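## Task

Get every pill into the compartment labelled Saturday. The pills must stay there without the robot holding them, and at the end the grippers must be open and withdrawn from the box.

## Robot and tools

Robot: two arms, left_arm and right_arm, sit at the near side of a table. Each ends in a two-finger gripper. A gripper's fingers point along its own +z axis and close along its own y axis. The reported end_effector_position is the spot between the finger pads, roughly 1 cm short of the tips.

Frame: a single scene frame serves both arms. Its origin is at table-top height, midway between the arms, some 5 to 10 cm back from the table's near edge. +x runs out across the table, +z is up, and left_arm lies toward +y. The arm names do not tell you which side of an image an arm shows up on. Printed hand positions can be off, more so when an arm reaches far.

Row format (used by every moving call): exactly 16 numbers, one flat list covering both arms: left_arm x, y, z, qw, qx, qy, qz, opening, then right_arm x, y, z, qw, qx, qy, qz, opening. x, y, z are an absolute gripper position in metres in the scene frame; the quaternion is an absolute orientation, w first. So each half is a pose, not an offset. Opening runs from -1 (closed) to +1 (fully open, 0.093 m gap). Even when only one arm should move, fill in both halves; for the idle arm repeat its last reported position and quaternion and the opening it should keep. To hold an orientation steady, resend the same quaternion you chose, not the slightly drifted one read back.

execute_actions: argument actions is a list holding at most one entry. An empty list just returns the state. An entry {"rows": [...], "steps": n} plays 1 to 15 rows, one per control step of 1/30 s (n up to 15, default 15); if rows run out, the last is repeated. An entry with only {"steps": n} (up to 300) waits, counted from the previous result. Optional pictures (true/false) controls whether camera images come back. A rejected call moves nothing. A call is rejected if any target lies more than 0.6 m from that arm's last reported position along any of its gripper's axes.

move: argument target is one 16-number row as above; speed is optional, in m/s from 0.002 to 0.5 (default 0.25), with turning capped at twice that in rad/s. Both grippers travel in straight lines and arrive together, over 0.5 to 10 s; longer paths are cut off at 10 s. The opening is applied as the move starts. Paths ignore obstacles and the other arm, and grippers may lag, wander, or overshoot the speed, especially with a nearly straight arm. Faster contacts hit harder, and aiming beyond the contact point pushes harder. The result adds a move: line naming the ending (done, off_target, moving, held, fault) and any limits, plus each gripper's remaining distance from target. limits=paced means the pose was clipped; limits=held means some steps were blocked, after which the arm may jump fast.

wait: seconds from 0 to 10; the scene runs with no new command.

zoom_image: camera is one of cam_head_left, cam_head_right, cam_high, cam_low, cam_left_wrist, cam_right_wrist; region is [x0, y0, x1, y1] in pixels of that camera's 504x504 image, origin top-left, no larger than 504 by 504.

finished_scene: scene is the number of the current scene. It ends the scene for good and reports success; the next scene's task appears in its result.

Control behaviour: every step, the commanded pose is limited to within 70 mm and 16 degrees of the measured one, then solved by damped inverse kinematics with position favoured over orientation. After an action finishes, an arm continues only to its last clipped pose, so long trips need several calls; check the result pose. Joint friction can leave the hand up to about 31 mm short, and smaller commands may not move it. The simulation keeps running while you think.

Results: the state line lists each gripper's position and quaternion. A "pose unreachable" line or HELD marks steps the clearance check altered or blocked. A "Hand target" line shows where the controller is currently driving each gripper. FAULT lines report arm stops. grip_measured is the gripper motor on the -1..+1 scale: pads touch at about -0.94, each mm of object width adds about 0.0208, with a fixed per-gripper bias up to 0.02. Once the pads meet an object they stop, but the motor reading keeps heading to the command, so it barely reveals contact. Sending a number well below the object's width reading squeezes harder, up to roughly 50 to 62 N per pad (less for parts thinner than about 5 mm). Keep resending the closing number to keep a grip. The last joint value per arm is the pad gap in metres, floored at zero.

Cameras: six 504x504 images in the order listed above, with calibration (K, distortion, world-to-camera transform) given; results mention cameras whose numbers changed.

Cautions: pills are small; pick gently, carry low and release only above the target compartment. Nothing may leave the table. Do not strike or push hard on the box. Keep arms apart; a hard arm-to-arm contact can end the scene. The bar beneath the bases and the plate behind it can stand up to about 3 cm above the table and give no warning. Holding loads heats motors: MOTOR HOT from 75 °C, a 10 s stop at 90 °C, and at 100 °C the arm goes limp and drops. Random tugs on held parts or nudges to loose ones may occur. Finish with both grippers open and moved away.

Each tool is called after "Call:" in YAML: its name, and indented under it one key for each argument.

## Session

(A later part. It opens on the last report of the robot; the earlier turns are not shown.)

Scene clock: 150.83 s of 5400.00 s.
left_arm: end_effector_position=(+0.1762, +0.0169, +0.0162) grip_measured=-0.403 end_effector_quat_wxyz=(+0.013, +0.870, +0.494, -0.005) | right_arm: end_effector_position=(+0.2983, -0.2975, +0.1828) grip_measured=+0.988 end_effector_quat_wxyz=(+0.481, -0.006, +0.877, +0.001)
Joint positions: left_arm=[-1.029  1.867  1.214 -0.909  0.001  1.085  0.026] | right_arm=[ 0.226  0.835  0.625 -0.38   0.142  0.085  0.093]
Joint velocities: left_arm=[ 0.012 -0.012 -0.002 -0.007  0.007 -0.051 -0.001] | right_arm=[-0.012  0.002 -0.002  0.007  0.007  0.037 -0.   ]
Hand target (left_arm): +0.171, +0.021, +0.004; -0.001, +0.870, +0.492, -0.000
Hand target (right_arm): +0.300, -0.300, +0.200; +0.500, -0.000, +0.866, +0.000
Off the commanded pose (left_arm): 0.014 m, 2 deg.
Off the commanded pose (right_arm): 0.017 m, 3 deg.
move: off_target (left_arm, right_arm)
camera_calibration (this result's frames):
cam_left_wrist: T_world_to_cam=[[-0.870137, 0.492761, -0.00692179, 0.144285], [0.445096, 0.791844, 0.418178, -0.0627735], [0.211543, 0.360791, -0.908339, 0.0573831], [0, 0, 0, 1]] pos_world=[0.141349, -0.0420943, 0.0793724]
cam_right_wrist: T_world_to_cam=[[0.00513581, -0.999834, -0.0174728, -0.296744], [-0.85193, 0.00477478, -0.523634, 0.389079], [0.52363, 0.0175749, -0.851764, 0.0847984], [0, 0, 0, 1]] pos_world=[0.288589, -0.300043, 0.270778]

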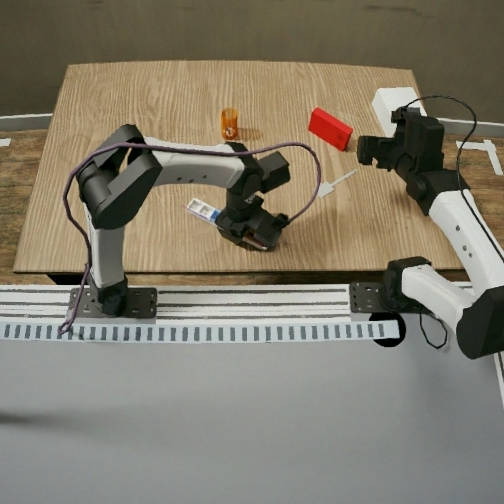

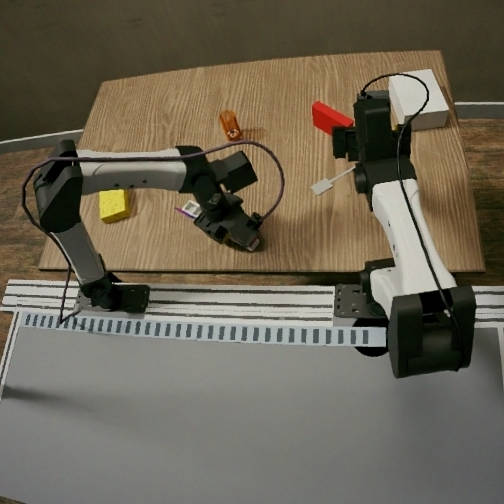

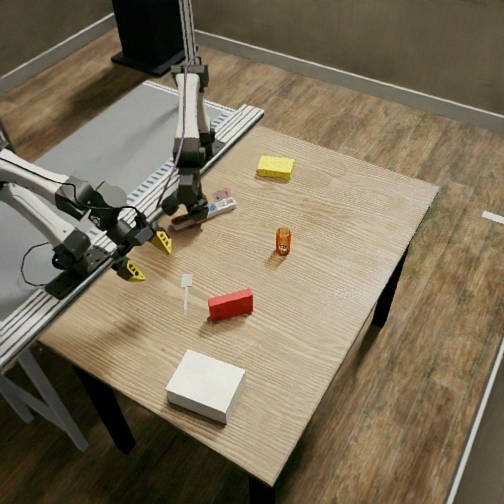

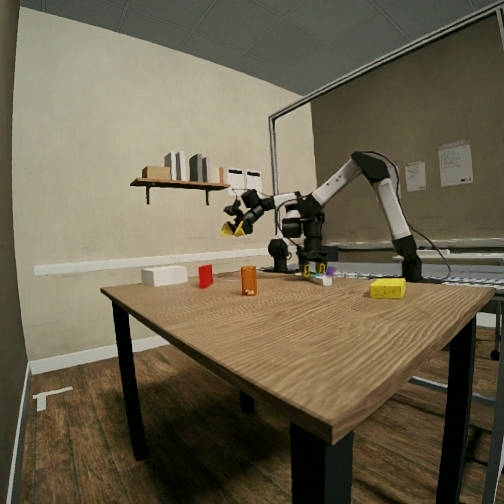

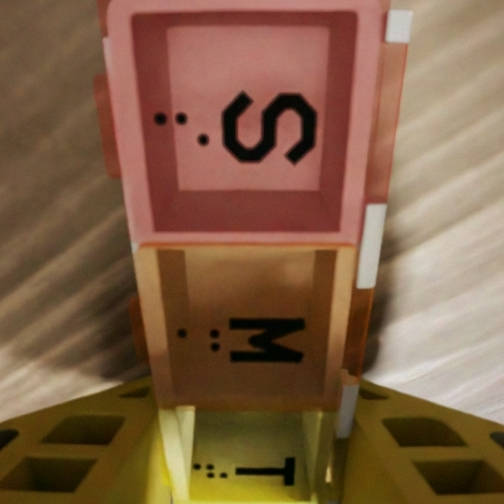

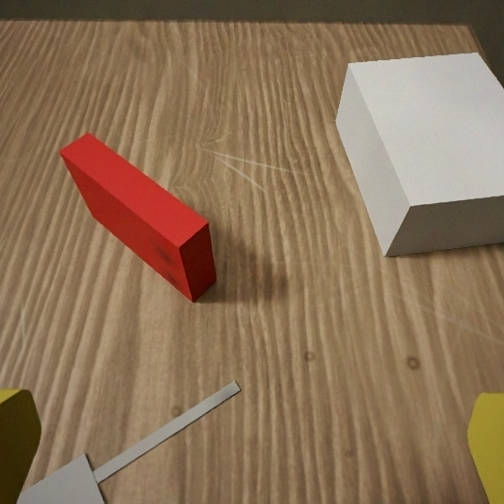

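Call:
move:
  target: [0.176,0.017,0.016,0,0.87,0.492,0,1,0.3,-0.3,0.2,0.5,0,0.866,0,1]

Call:
move:
  target: [0.217,0.087,0.047,0,0.87,0.492,0,1,0.3,-0.3,0.2,0.5,0,0.866,0,1]
  speed: 0.06

Scene clock: 151.93 s of 5400.00 s.
left_arm: end_effector_position=(+0.1747, +0.0197, +0.0161) grip_measured=+0.987 end_effector_quat_wxyz=(+0.006, +0.870, +0.494, -0.005) | right_arm: end_effector_position=(+0.2983, -0.2975, +0.1828) grip_measured=+0.988 end_effector_quat_wxyz=(+0.481, -0.006, +0.877, +0.001)
Joint positions: left_arm=[-1.029  1.867  1.214 -0.922 -0.     1.084  0.093] | right_arm=[ 0.226  0.835  0.625 -0.38   0.142  0.085  0.093]
Joint velocities: left_arm=[-0.002 -0.002 -0.002 -0.066 -0.037 -0.051 -0.001] | right_arm=[-0.002 -0.007 -0.007  0.022  0.066 -0.022  0.001]
Hand target (left_arm): +0.176, +0.017, +0.016; +0.000, +0.870, +0.492, -0.000
Hand target (right_arm): +0.300, -0.300, +0.200; +0.500, -0.000, +0.866, +0.000
Off the commanded pose (left_arm): 0.003 m, 1 deg.
Off the commanded pose (right_arm): 0.017 m, 3 deg.
move: off_target (right_arm)
camera_calibration (this result's frames):
cam_left_wrist: T_world_to_cam=[[-0.870274, 0.492553, 0.00385024, 0.141487], [0.447323, 0.787038, 0.424822, -0.064702], [0.206217, 0.371434, -0.905269, 0.0573049], [0, 0, 0, 1]] pos_world=[0.140258, -0.0400521, 0.0788184]
cam_right_wrist: T_world_to_cam=[[0.00513581, -0.999834, -0.0174728, -0.296744], [-0.85193, 0.00477478, -0.523634, 0.389079], [0.52363, 0.0175749, -0.851764, 0.0847984], [0, 0, 0, 1]] pos_world=[0.288589, -0.300043, 0.270778]

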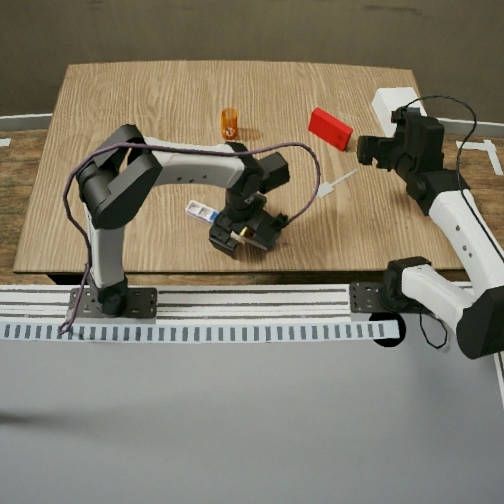

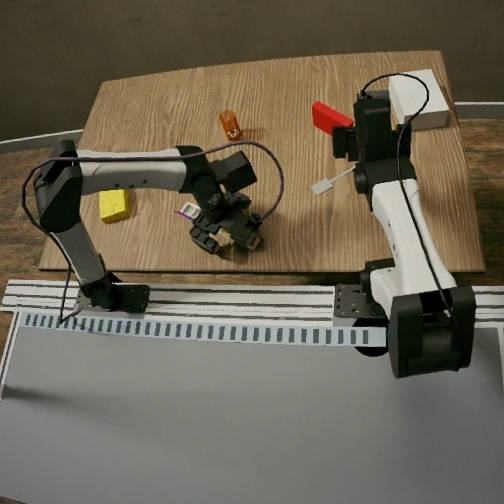

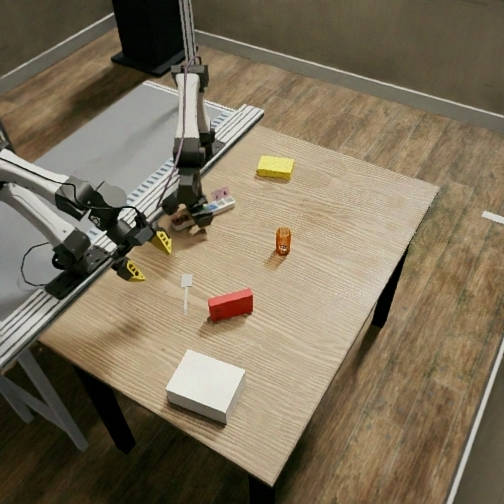

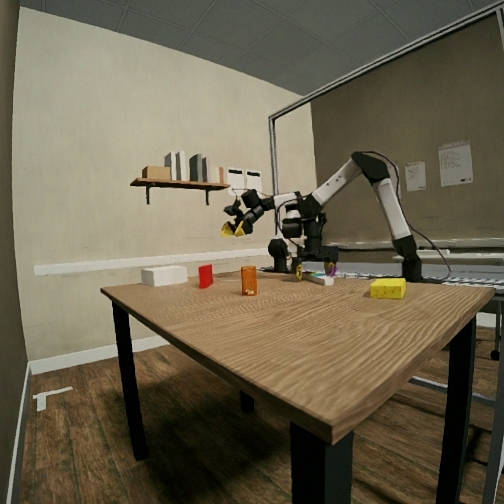

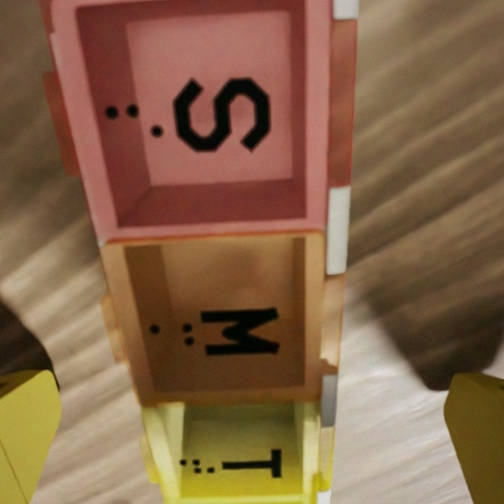

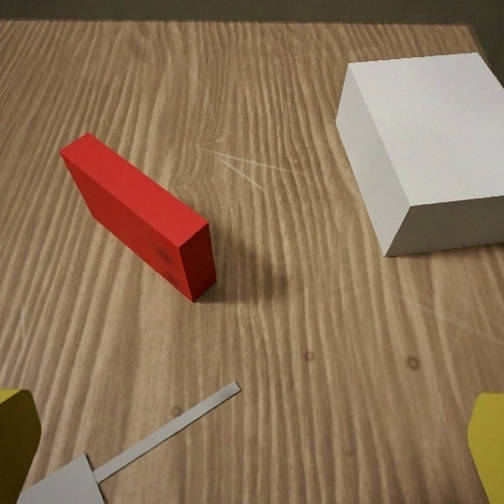

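Scene clock: 153.73 s of 5400.00 s.
left_arm: end_effector_position=(+0.2236, +0.0739, +0.0534) grip_measured=+0.987 end_effector_quat_wxyz=(+0.024, +0.869, +0.494, +0.002) | right_arm: end_effector_position=(+0.2983, -0.2975, +0.1828) grip_measured=+0.988 end_effector_quat_wxyz=(+0.481, -0.006, +0.877, +0.001)
Joint positions: left_arm=[-0.809  1.739  1.214 -1.012 -0.006  1.303  0.093] | right_arm=[ 0.226  0.835  0.625 -0.38   0.142  0.085  0.093]
Joint velocities: left_arm=[-0.007 -0.012  0.002 -0.007  0.051 -0.051 -0.001] | right_arm=[-0.002  0.022 -0.022  0.007  0.022 -0.022 -0.002]
Hand target (left_arm): +0.216, +0.087, +0.047; +0.001, +0.870, +0.492, +0.001
Hand target (right_arm): +0.300, -0.300, +0.200; +0.500, -0.000, +0.866, +0.000
Off the commanded pose (left_arm): 0.016 m, 3 deg.
Off the commanded pose (right_arm): 0.017 m, 3 deg.
move: off_target (left_arm, right_arm)
camera_calibration (this result's frames):
cam_left_wrist: T_world_to_cam=[[-0.870532, 0.490922, -0.0342109, 0.15931], [0.433522, 0.79793, 0.418768, -0.142485], [0.23288, 0.34972, -0.907449, 0.0565954], [0, 0, 0, 1]] pos_world=[0.187275, 0.0156921, 0.116476]
cam_right_wrist: T_world_to_cam=[[0.00513581, -0.999834, -0.0174728, -0.296744], [-0.85193, 0.00477478, -0.523634, 0.389079], [0.52363, 0.0175749, -0.851764, 0.0847984], [0, 0, 0, 1]] pos_world=[0.288589, -0.300043, 0.270778]

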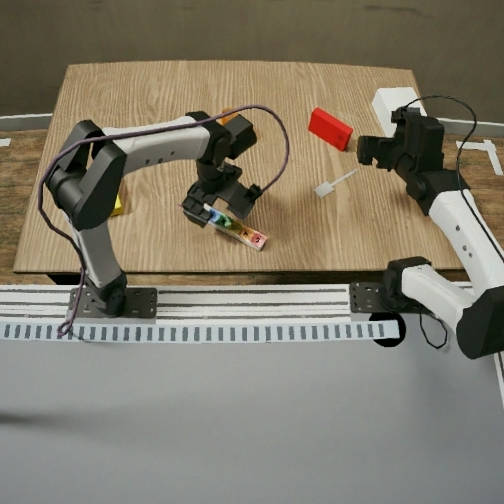

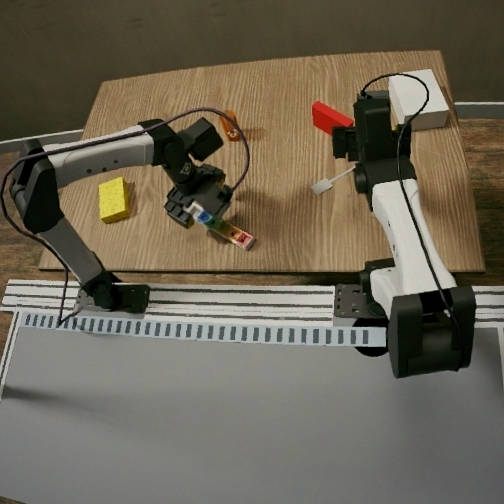

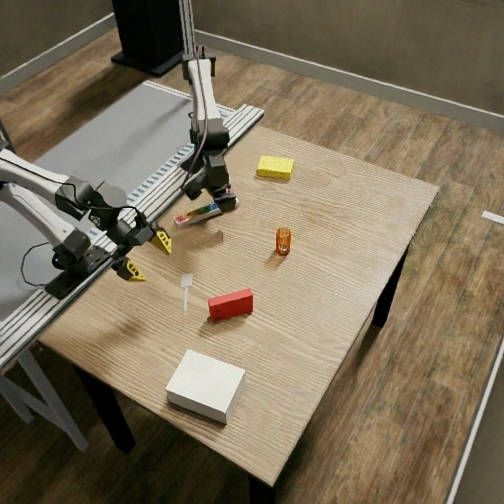

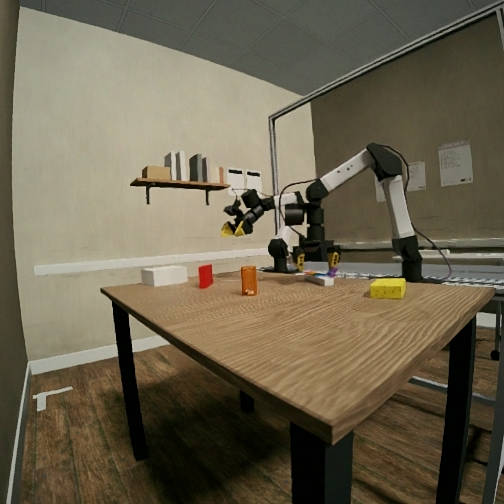

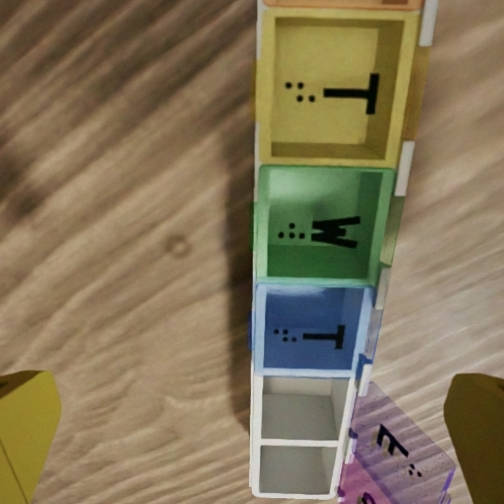

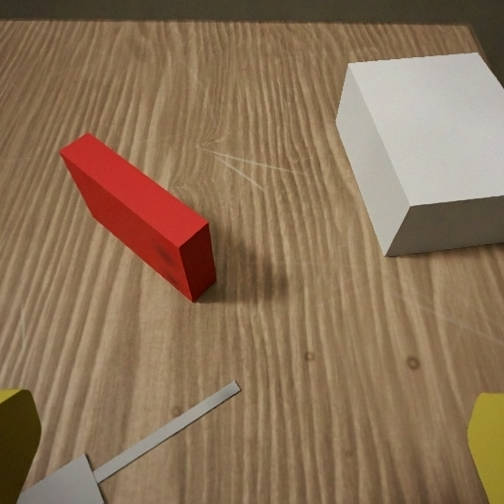

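Call:
move:
  target: [0.2236,0.074,0.13,0,0.87,0.492,0,1,0.36,-0.1,0.1,0.604,-0.262,0.72,0.22,1]
  speed: 0.15

Call:
move:
  target: [0.2785,0.2876,0.1742,0.41,0.55,0.666,-0.293,1,0.41,0.0,0.055,0.604,-0.262,0.72,0.22,1]

Call:
move:
  target: [0.2785,0.2876,0.1742,0.41,0.55,0.666,-0.293,1,0.475,0.053,0.04,0.604,-0.262,0.72,0.22,1]
  speed: 0.05

Scene clock: 159.10 s of 5400.00 s.
left_arm: end_effector_position=(+0.2242, +0.0749, +0.1284) grip_measured=+0.987 end_effector_quat_wxyz=(+0.006, +0.870, +0.493, -0.003) | right_arm: end_effector_position=(+0.3537, -0.1067, +0.0979) grip_measured=+0.988 end_effector_quat_wxyz=(+0.594, -0.258, +0.731, +0.217)
Joint positions: left_arm=[-0.809  1.739  1.516 -1.352 -0.006  1.306  0.093] | right_arm=[ 0.524  1.735  0.393  1.119 -0.21  -0.029  0.093]
Joint velocities: left_arm=[-0.012 -0.002  0.002 -0.051 -0.037  0.007 -0.001] | right_arm=[ 0.002 -0.017 -0.012  0.051  0.007 -0.037  0.001]
Hand target (left_arm): +0.223, +0.074, +0.130; +0.000, +0.870, +0.493, -0.000
Hand target (right_arm): +0.358, -0.100, +0.102; +0.600, -0.264, +0.722, +0.221
Off the commanded pose (left_arm): 0.002 m, 1 deg.
Off the commanded pose (right_arm): 0.009 m, 2 deg.
move: done
camera_calibration (this result's frames):
cam_left_wrist: T_world_to_cam=[[-0.869364, 0.494166, 0.00266004, 0.156698], [0.447366, 0.784722, 0.429039, -0.178335], [0.209929, 0.374181, -0.903282, 0.126968], [0, 0, 0, 1]] pos_world=[0.189354, 0.0149993, 0.190784]
cam_right_wrist: T_world_to_cam=[[0.63515, -0.771688, -0.0329014, -0.304738], [-0.486829, -0.366894, -0.792708, 0.248484], [0.599652, 0.519506, -0.608713, -0.0169223], [0, 0, 0, 1]] pos_world=[0.324671, -0.135204, 0.176649]

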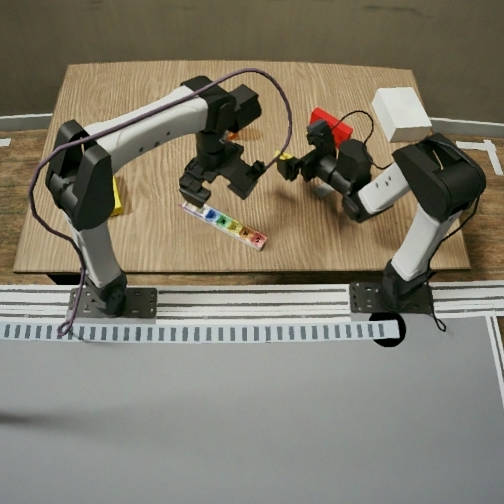

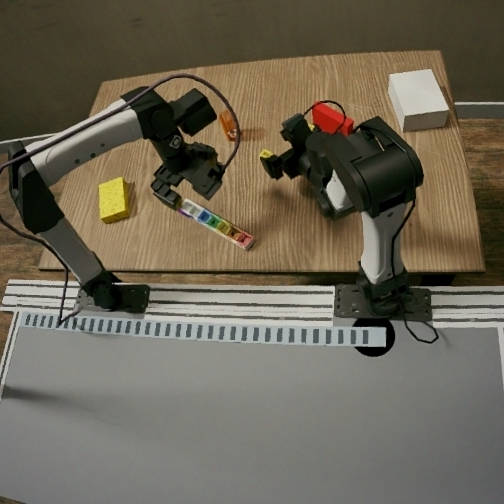

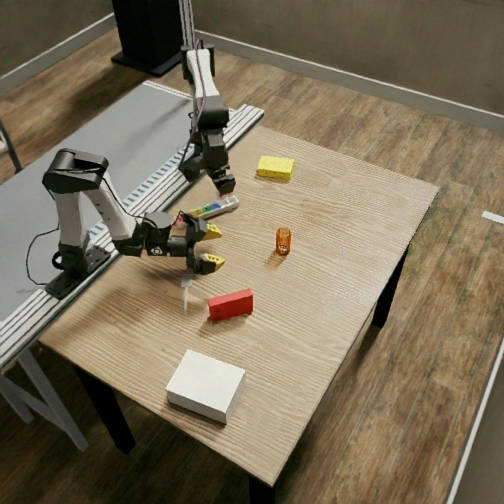

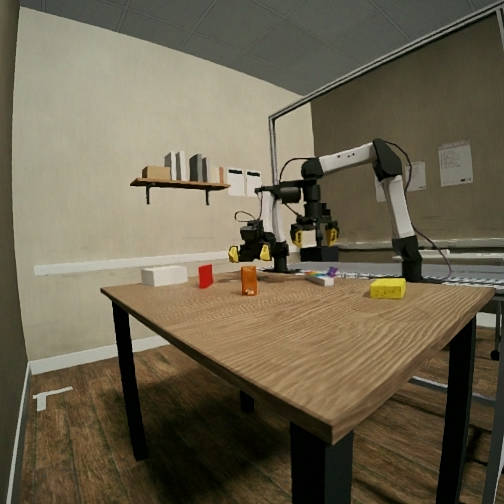

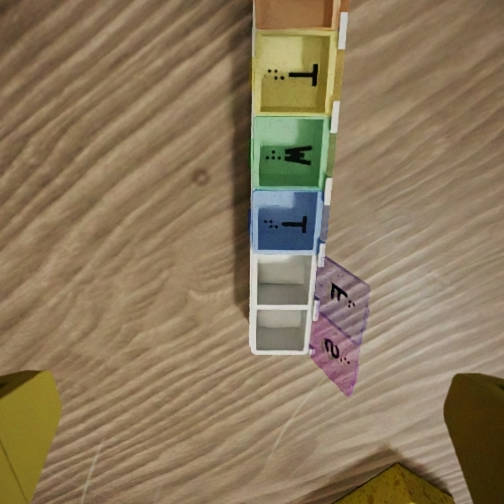

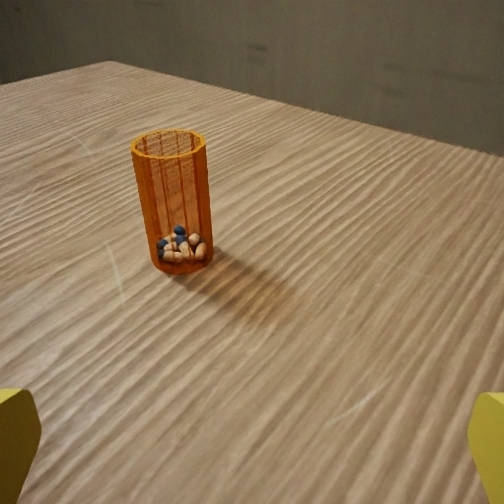

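Scene clock: 162.23 s of 5400.00 s.
left_arm: end_effector_position=(+0.2762, +0.2860, +0.1746) grip_measured=+0.987 end_effector_quat_wxyz=(+0.416, +0.556, +0.665, -0.275) | right_arm: end_effector_position=(+0.4049, -0.0049, +0.0546) grip_measured=+0.988 end_effector_quat_wxyz=(+0.599, -0.266, +0.723, +0.217)
Joint positions: left_arm=[ 0.482  1.615  1.243 -1.503  0.996  2.05   0.093] | right_arm=[ 0.714  2.177  0.792  1.182 -0.036 -0.004  0.093]
Joint velocities: left_arm=[ 0.022 -0.002  0.007  0.037 -0.007  0.066  0.001] | right_arm=[ 0.002 -0.012 -0.012 -0.081 -0.022  0.037 -0.001]
Hand target (left_arm): +0.278, +0.288, +0.175; +0.418, +0.552, +0.665, -0.279
Hand target (right_arm): +0.409, +0.001, +0.056; +0.604, -0.263, +0.720, +0.219
Off the commanded pose (left_arm): 0.003 m, 2 deg.
Off the commanded pose (right_arm): 0.007 m, 1 deg.
move: done
camera_calibration (this result's frames):
cam_left_wrist: T_world_to_cam=[[-0.969251, -0.235098, -0.0726776, 0.346775], [-0.15689, 0.817931, -0.553511, -0.0581562], [0.189574, -0.525088, -0.829665, 0.328668], [0, 0, 0, 1]] pos_world=[0.264681, 0.301674, 0.265697]
cam_right_wrist: T_world_to_cam=[[0.646654, -0.762575, -0.0178019, -0.265487], [-0.46537, -0.375921, -0.80132, 0.268172], [0.604375, 0.526462, -0.597971, -0.129405], [0, 0, 0, 1]] pos_world=[0.374686, -0.0335152, 0.132785]

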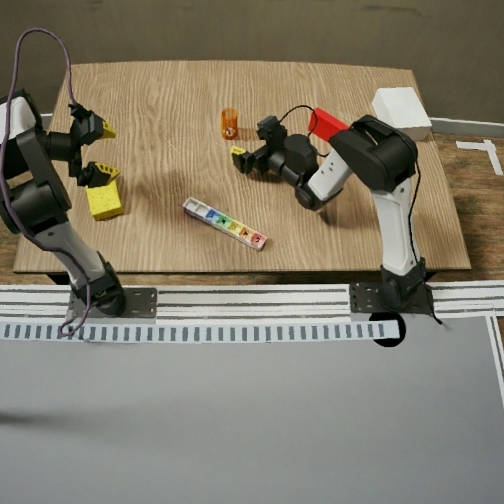

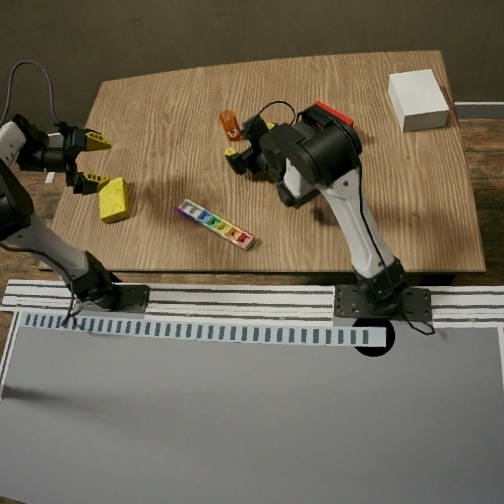

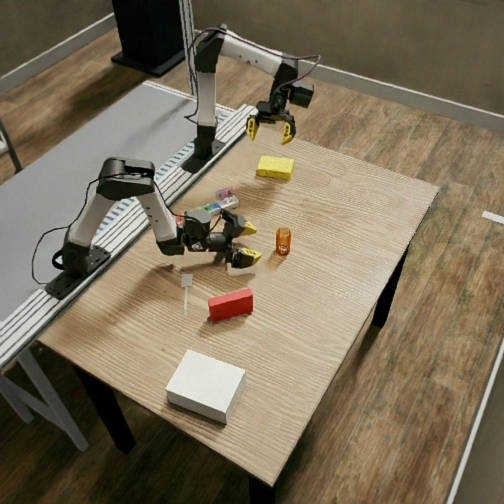

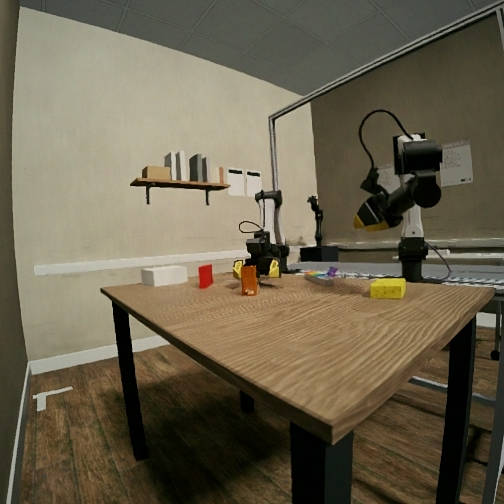

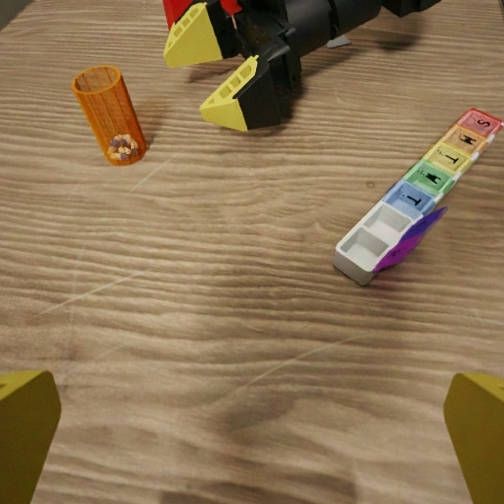

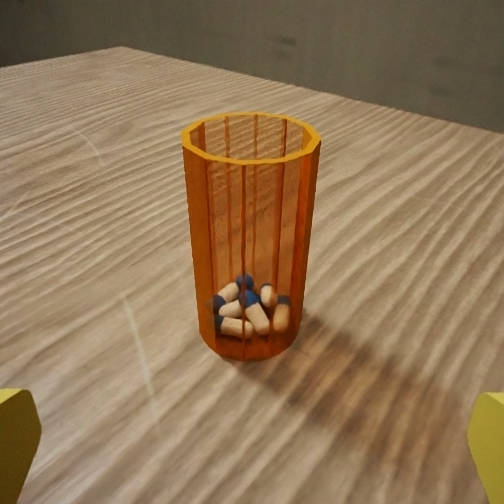

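Scene clock: 164.43 s of 5400.00 s.
left_arm: end_effector_position=(+0.2765, +0.2861, +0.1738) grip_measured=+0.987 end_effector_quat_wxyz=(+0.411, +0.550, +0.667, -0.289) | right_arm: end_effector_position=(+0.4723, +0.0474, +0.0405) grip_measured=+0.988 end_effector_quat_wxyz=(+0.602, -0.264, +0.722, +0.218)
Joint positions: left_arm=[ 0.482  1.641  1.259 -1.532  0.996  2.058  0.093] | right_arm=[ 0.714  2.404  1.2    1.006 -0.033 -0.002  0.093]
Joint velocities: left_arm=[-0.027 -0.007 -0.007  0.081  0.007 -0.022 -0.001] | right_arm=[ 0.002 -0.002 -0.017 -0.051 -0.022 -0.066 -0.   ]
Hand target (left_arm): +0.278, +0.288, +0.174; +0.410, +0.549, +0.666, -0.293
Hand target (right_arm): +0.474, +0.054, +0.041; +0.604, -0.262, +0.720, +0.220
Off the commanded pose (left_arm): 0.003 m, 1 deg.
Off the commanded pose (right_arm): 0.006 m, 1 deg.
move: done
camera_calibration (this result's frames):
cam_left_wrist: T_world_to_cam=[[-0.971926, -0.231316, -0.0430499, 0.341536], [-0.167854, 0.809881, -0.562066, -0.0518199], [0.16488, -0.53906, -0.825971, 0.338241], [0, 0, 0, 1]] pos_world=[0.26748, 0.303303, 0.264954]
cam_right_wrist: T_world_to_cam=[[0.644424, -0.764423, -0.0193507, -0.268317], [-0.463782, -0.370608, -0.804709, 0.306982], [0.607966, 0.527548, -0.593355, -0.208021], [0, 0, 0, 1]] pos_world=[0.441752, 0.0184036, 0.118408]

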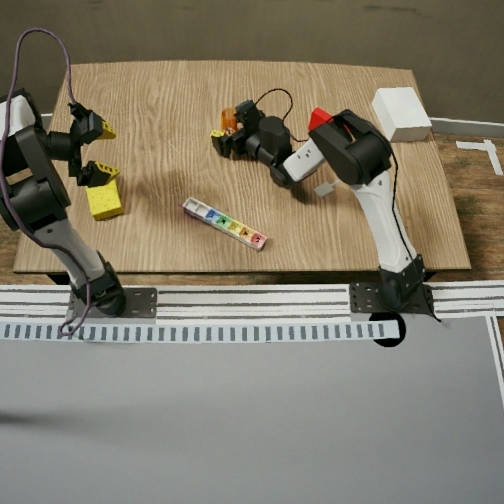

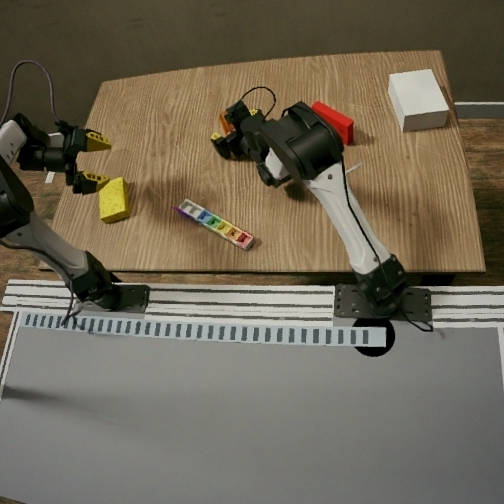

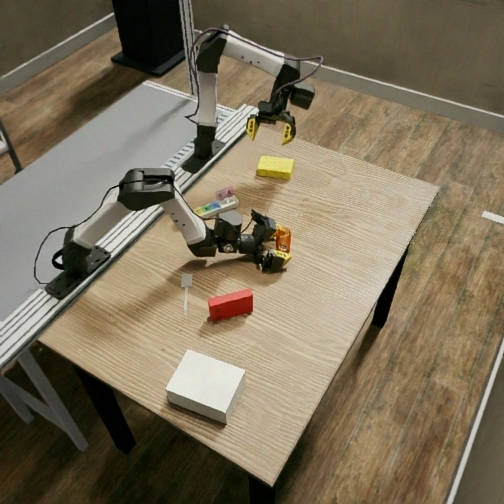

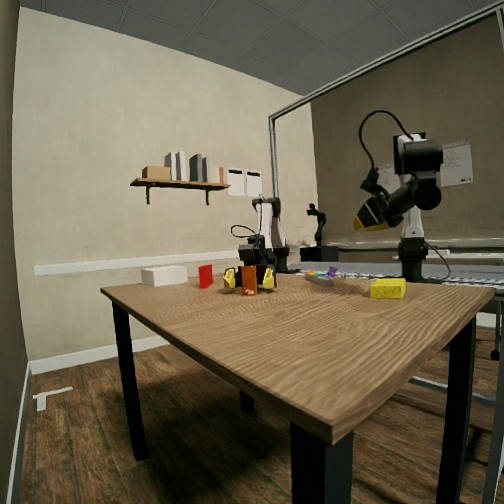

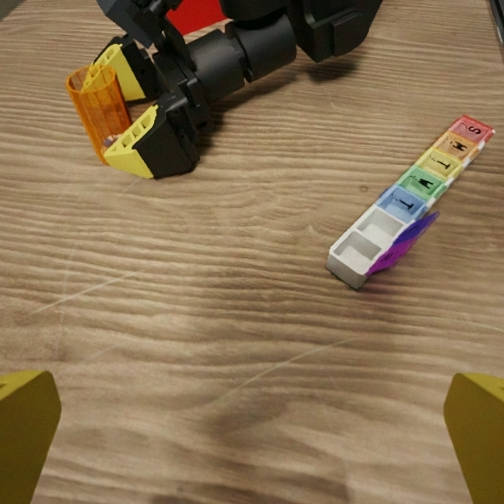

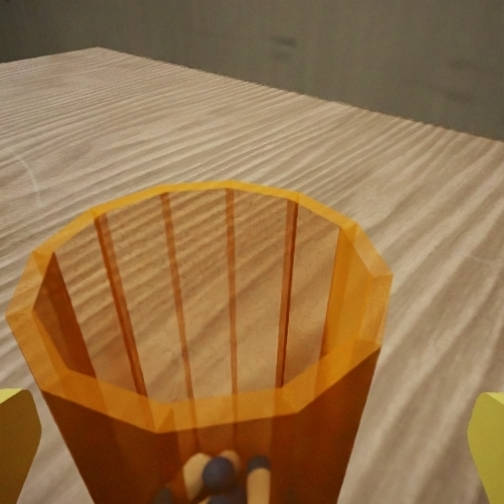

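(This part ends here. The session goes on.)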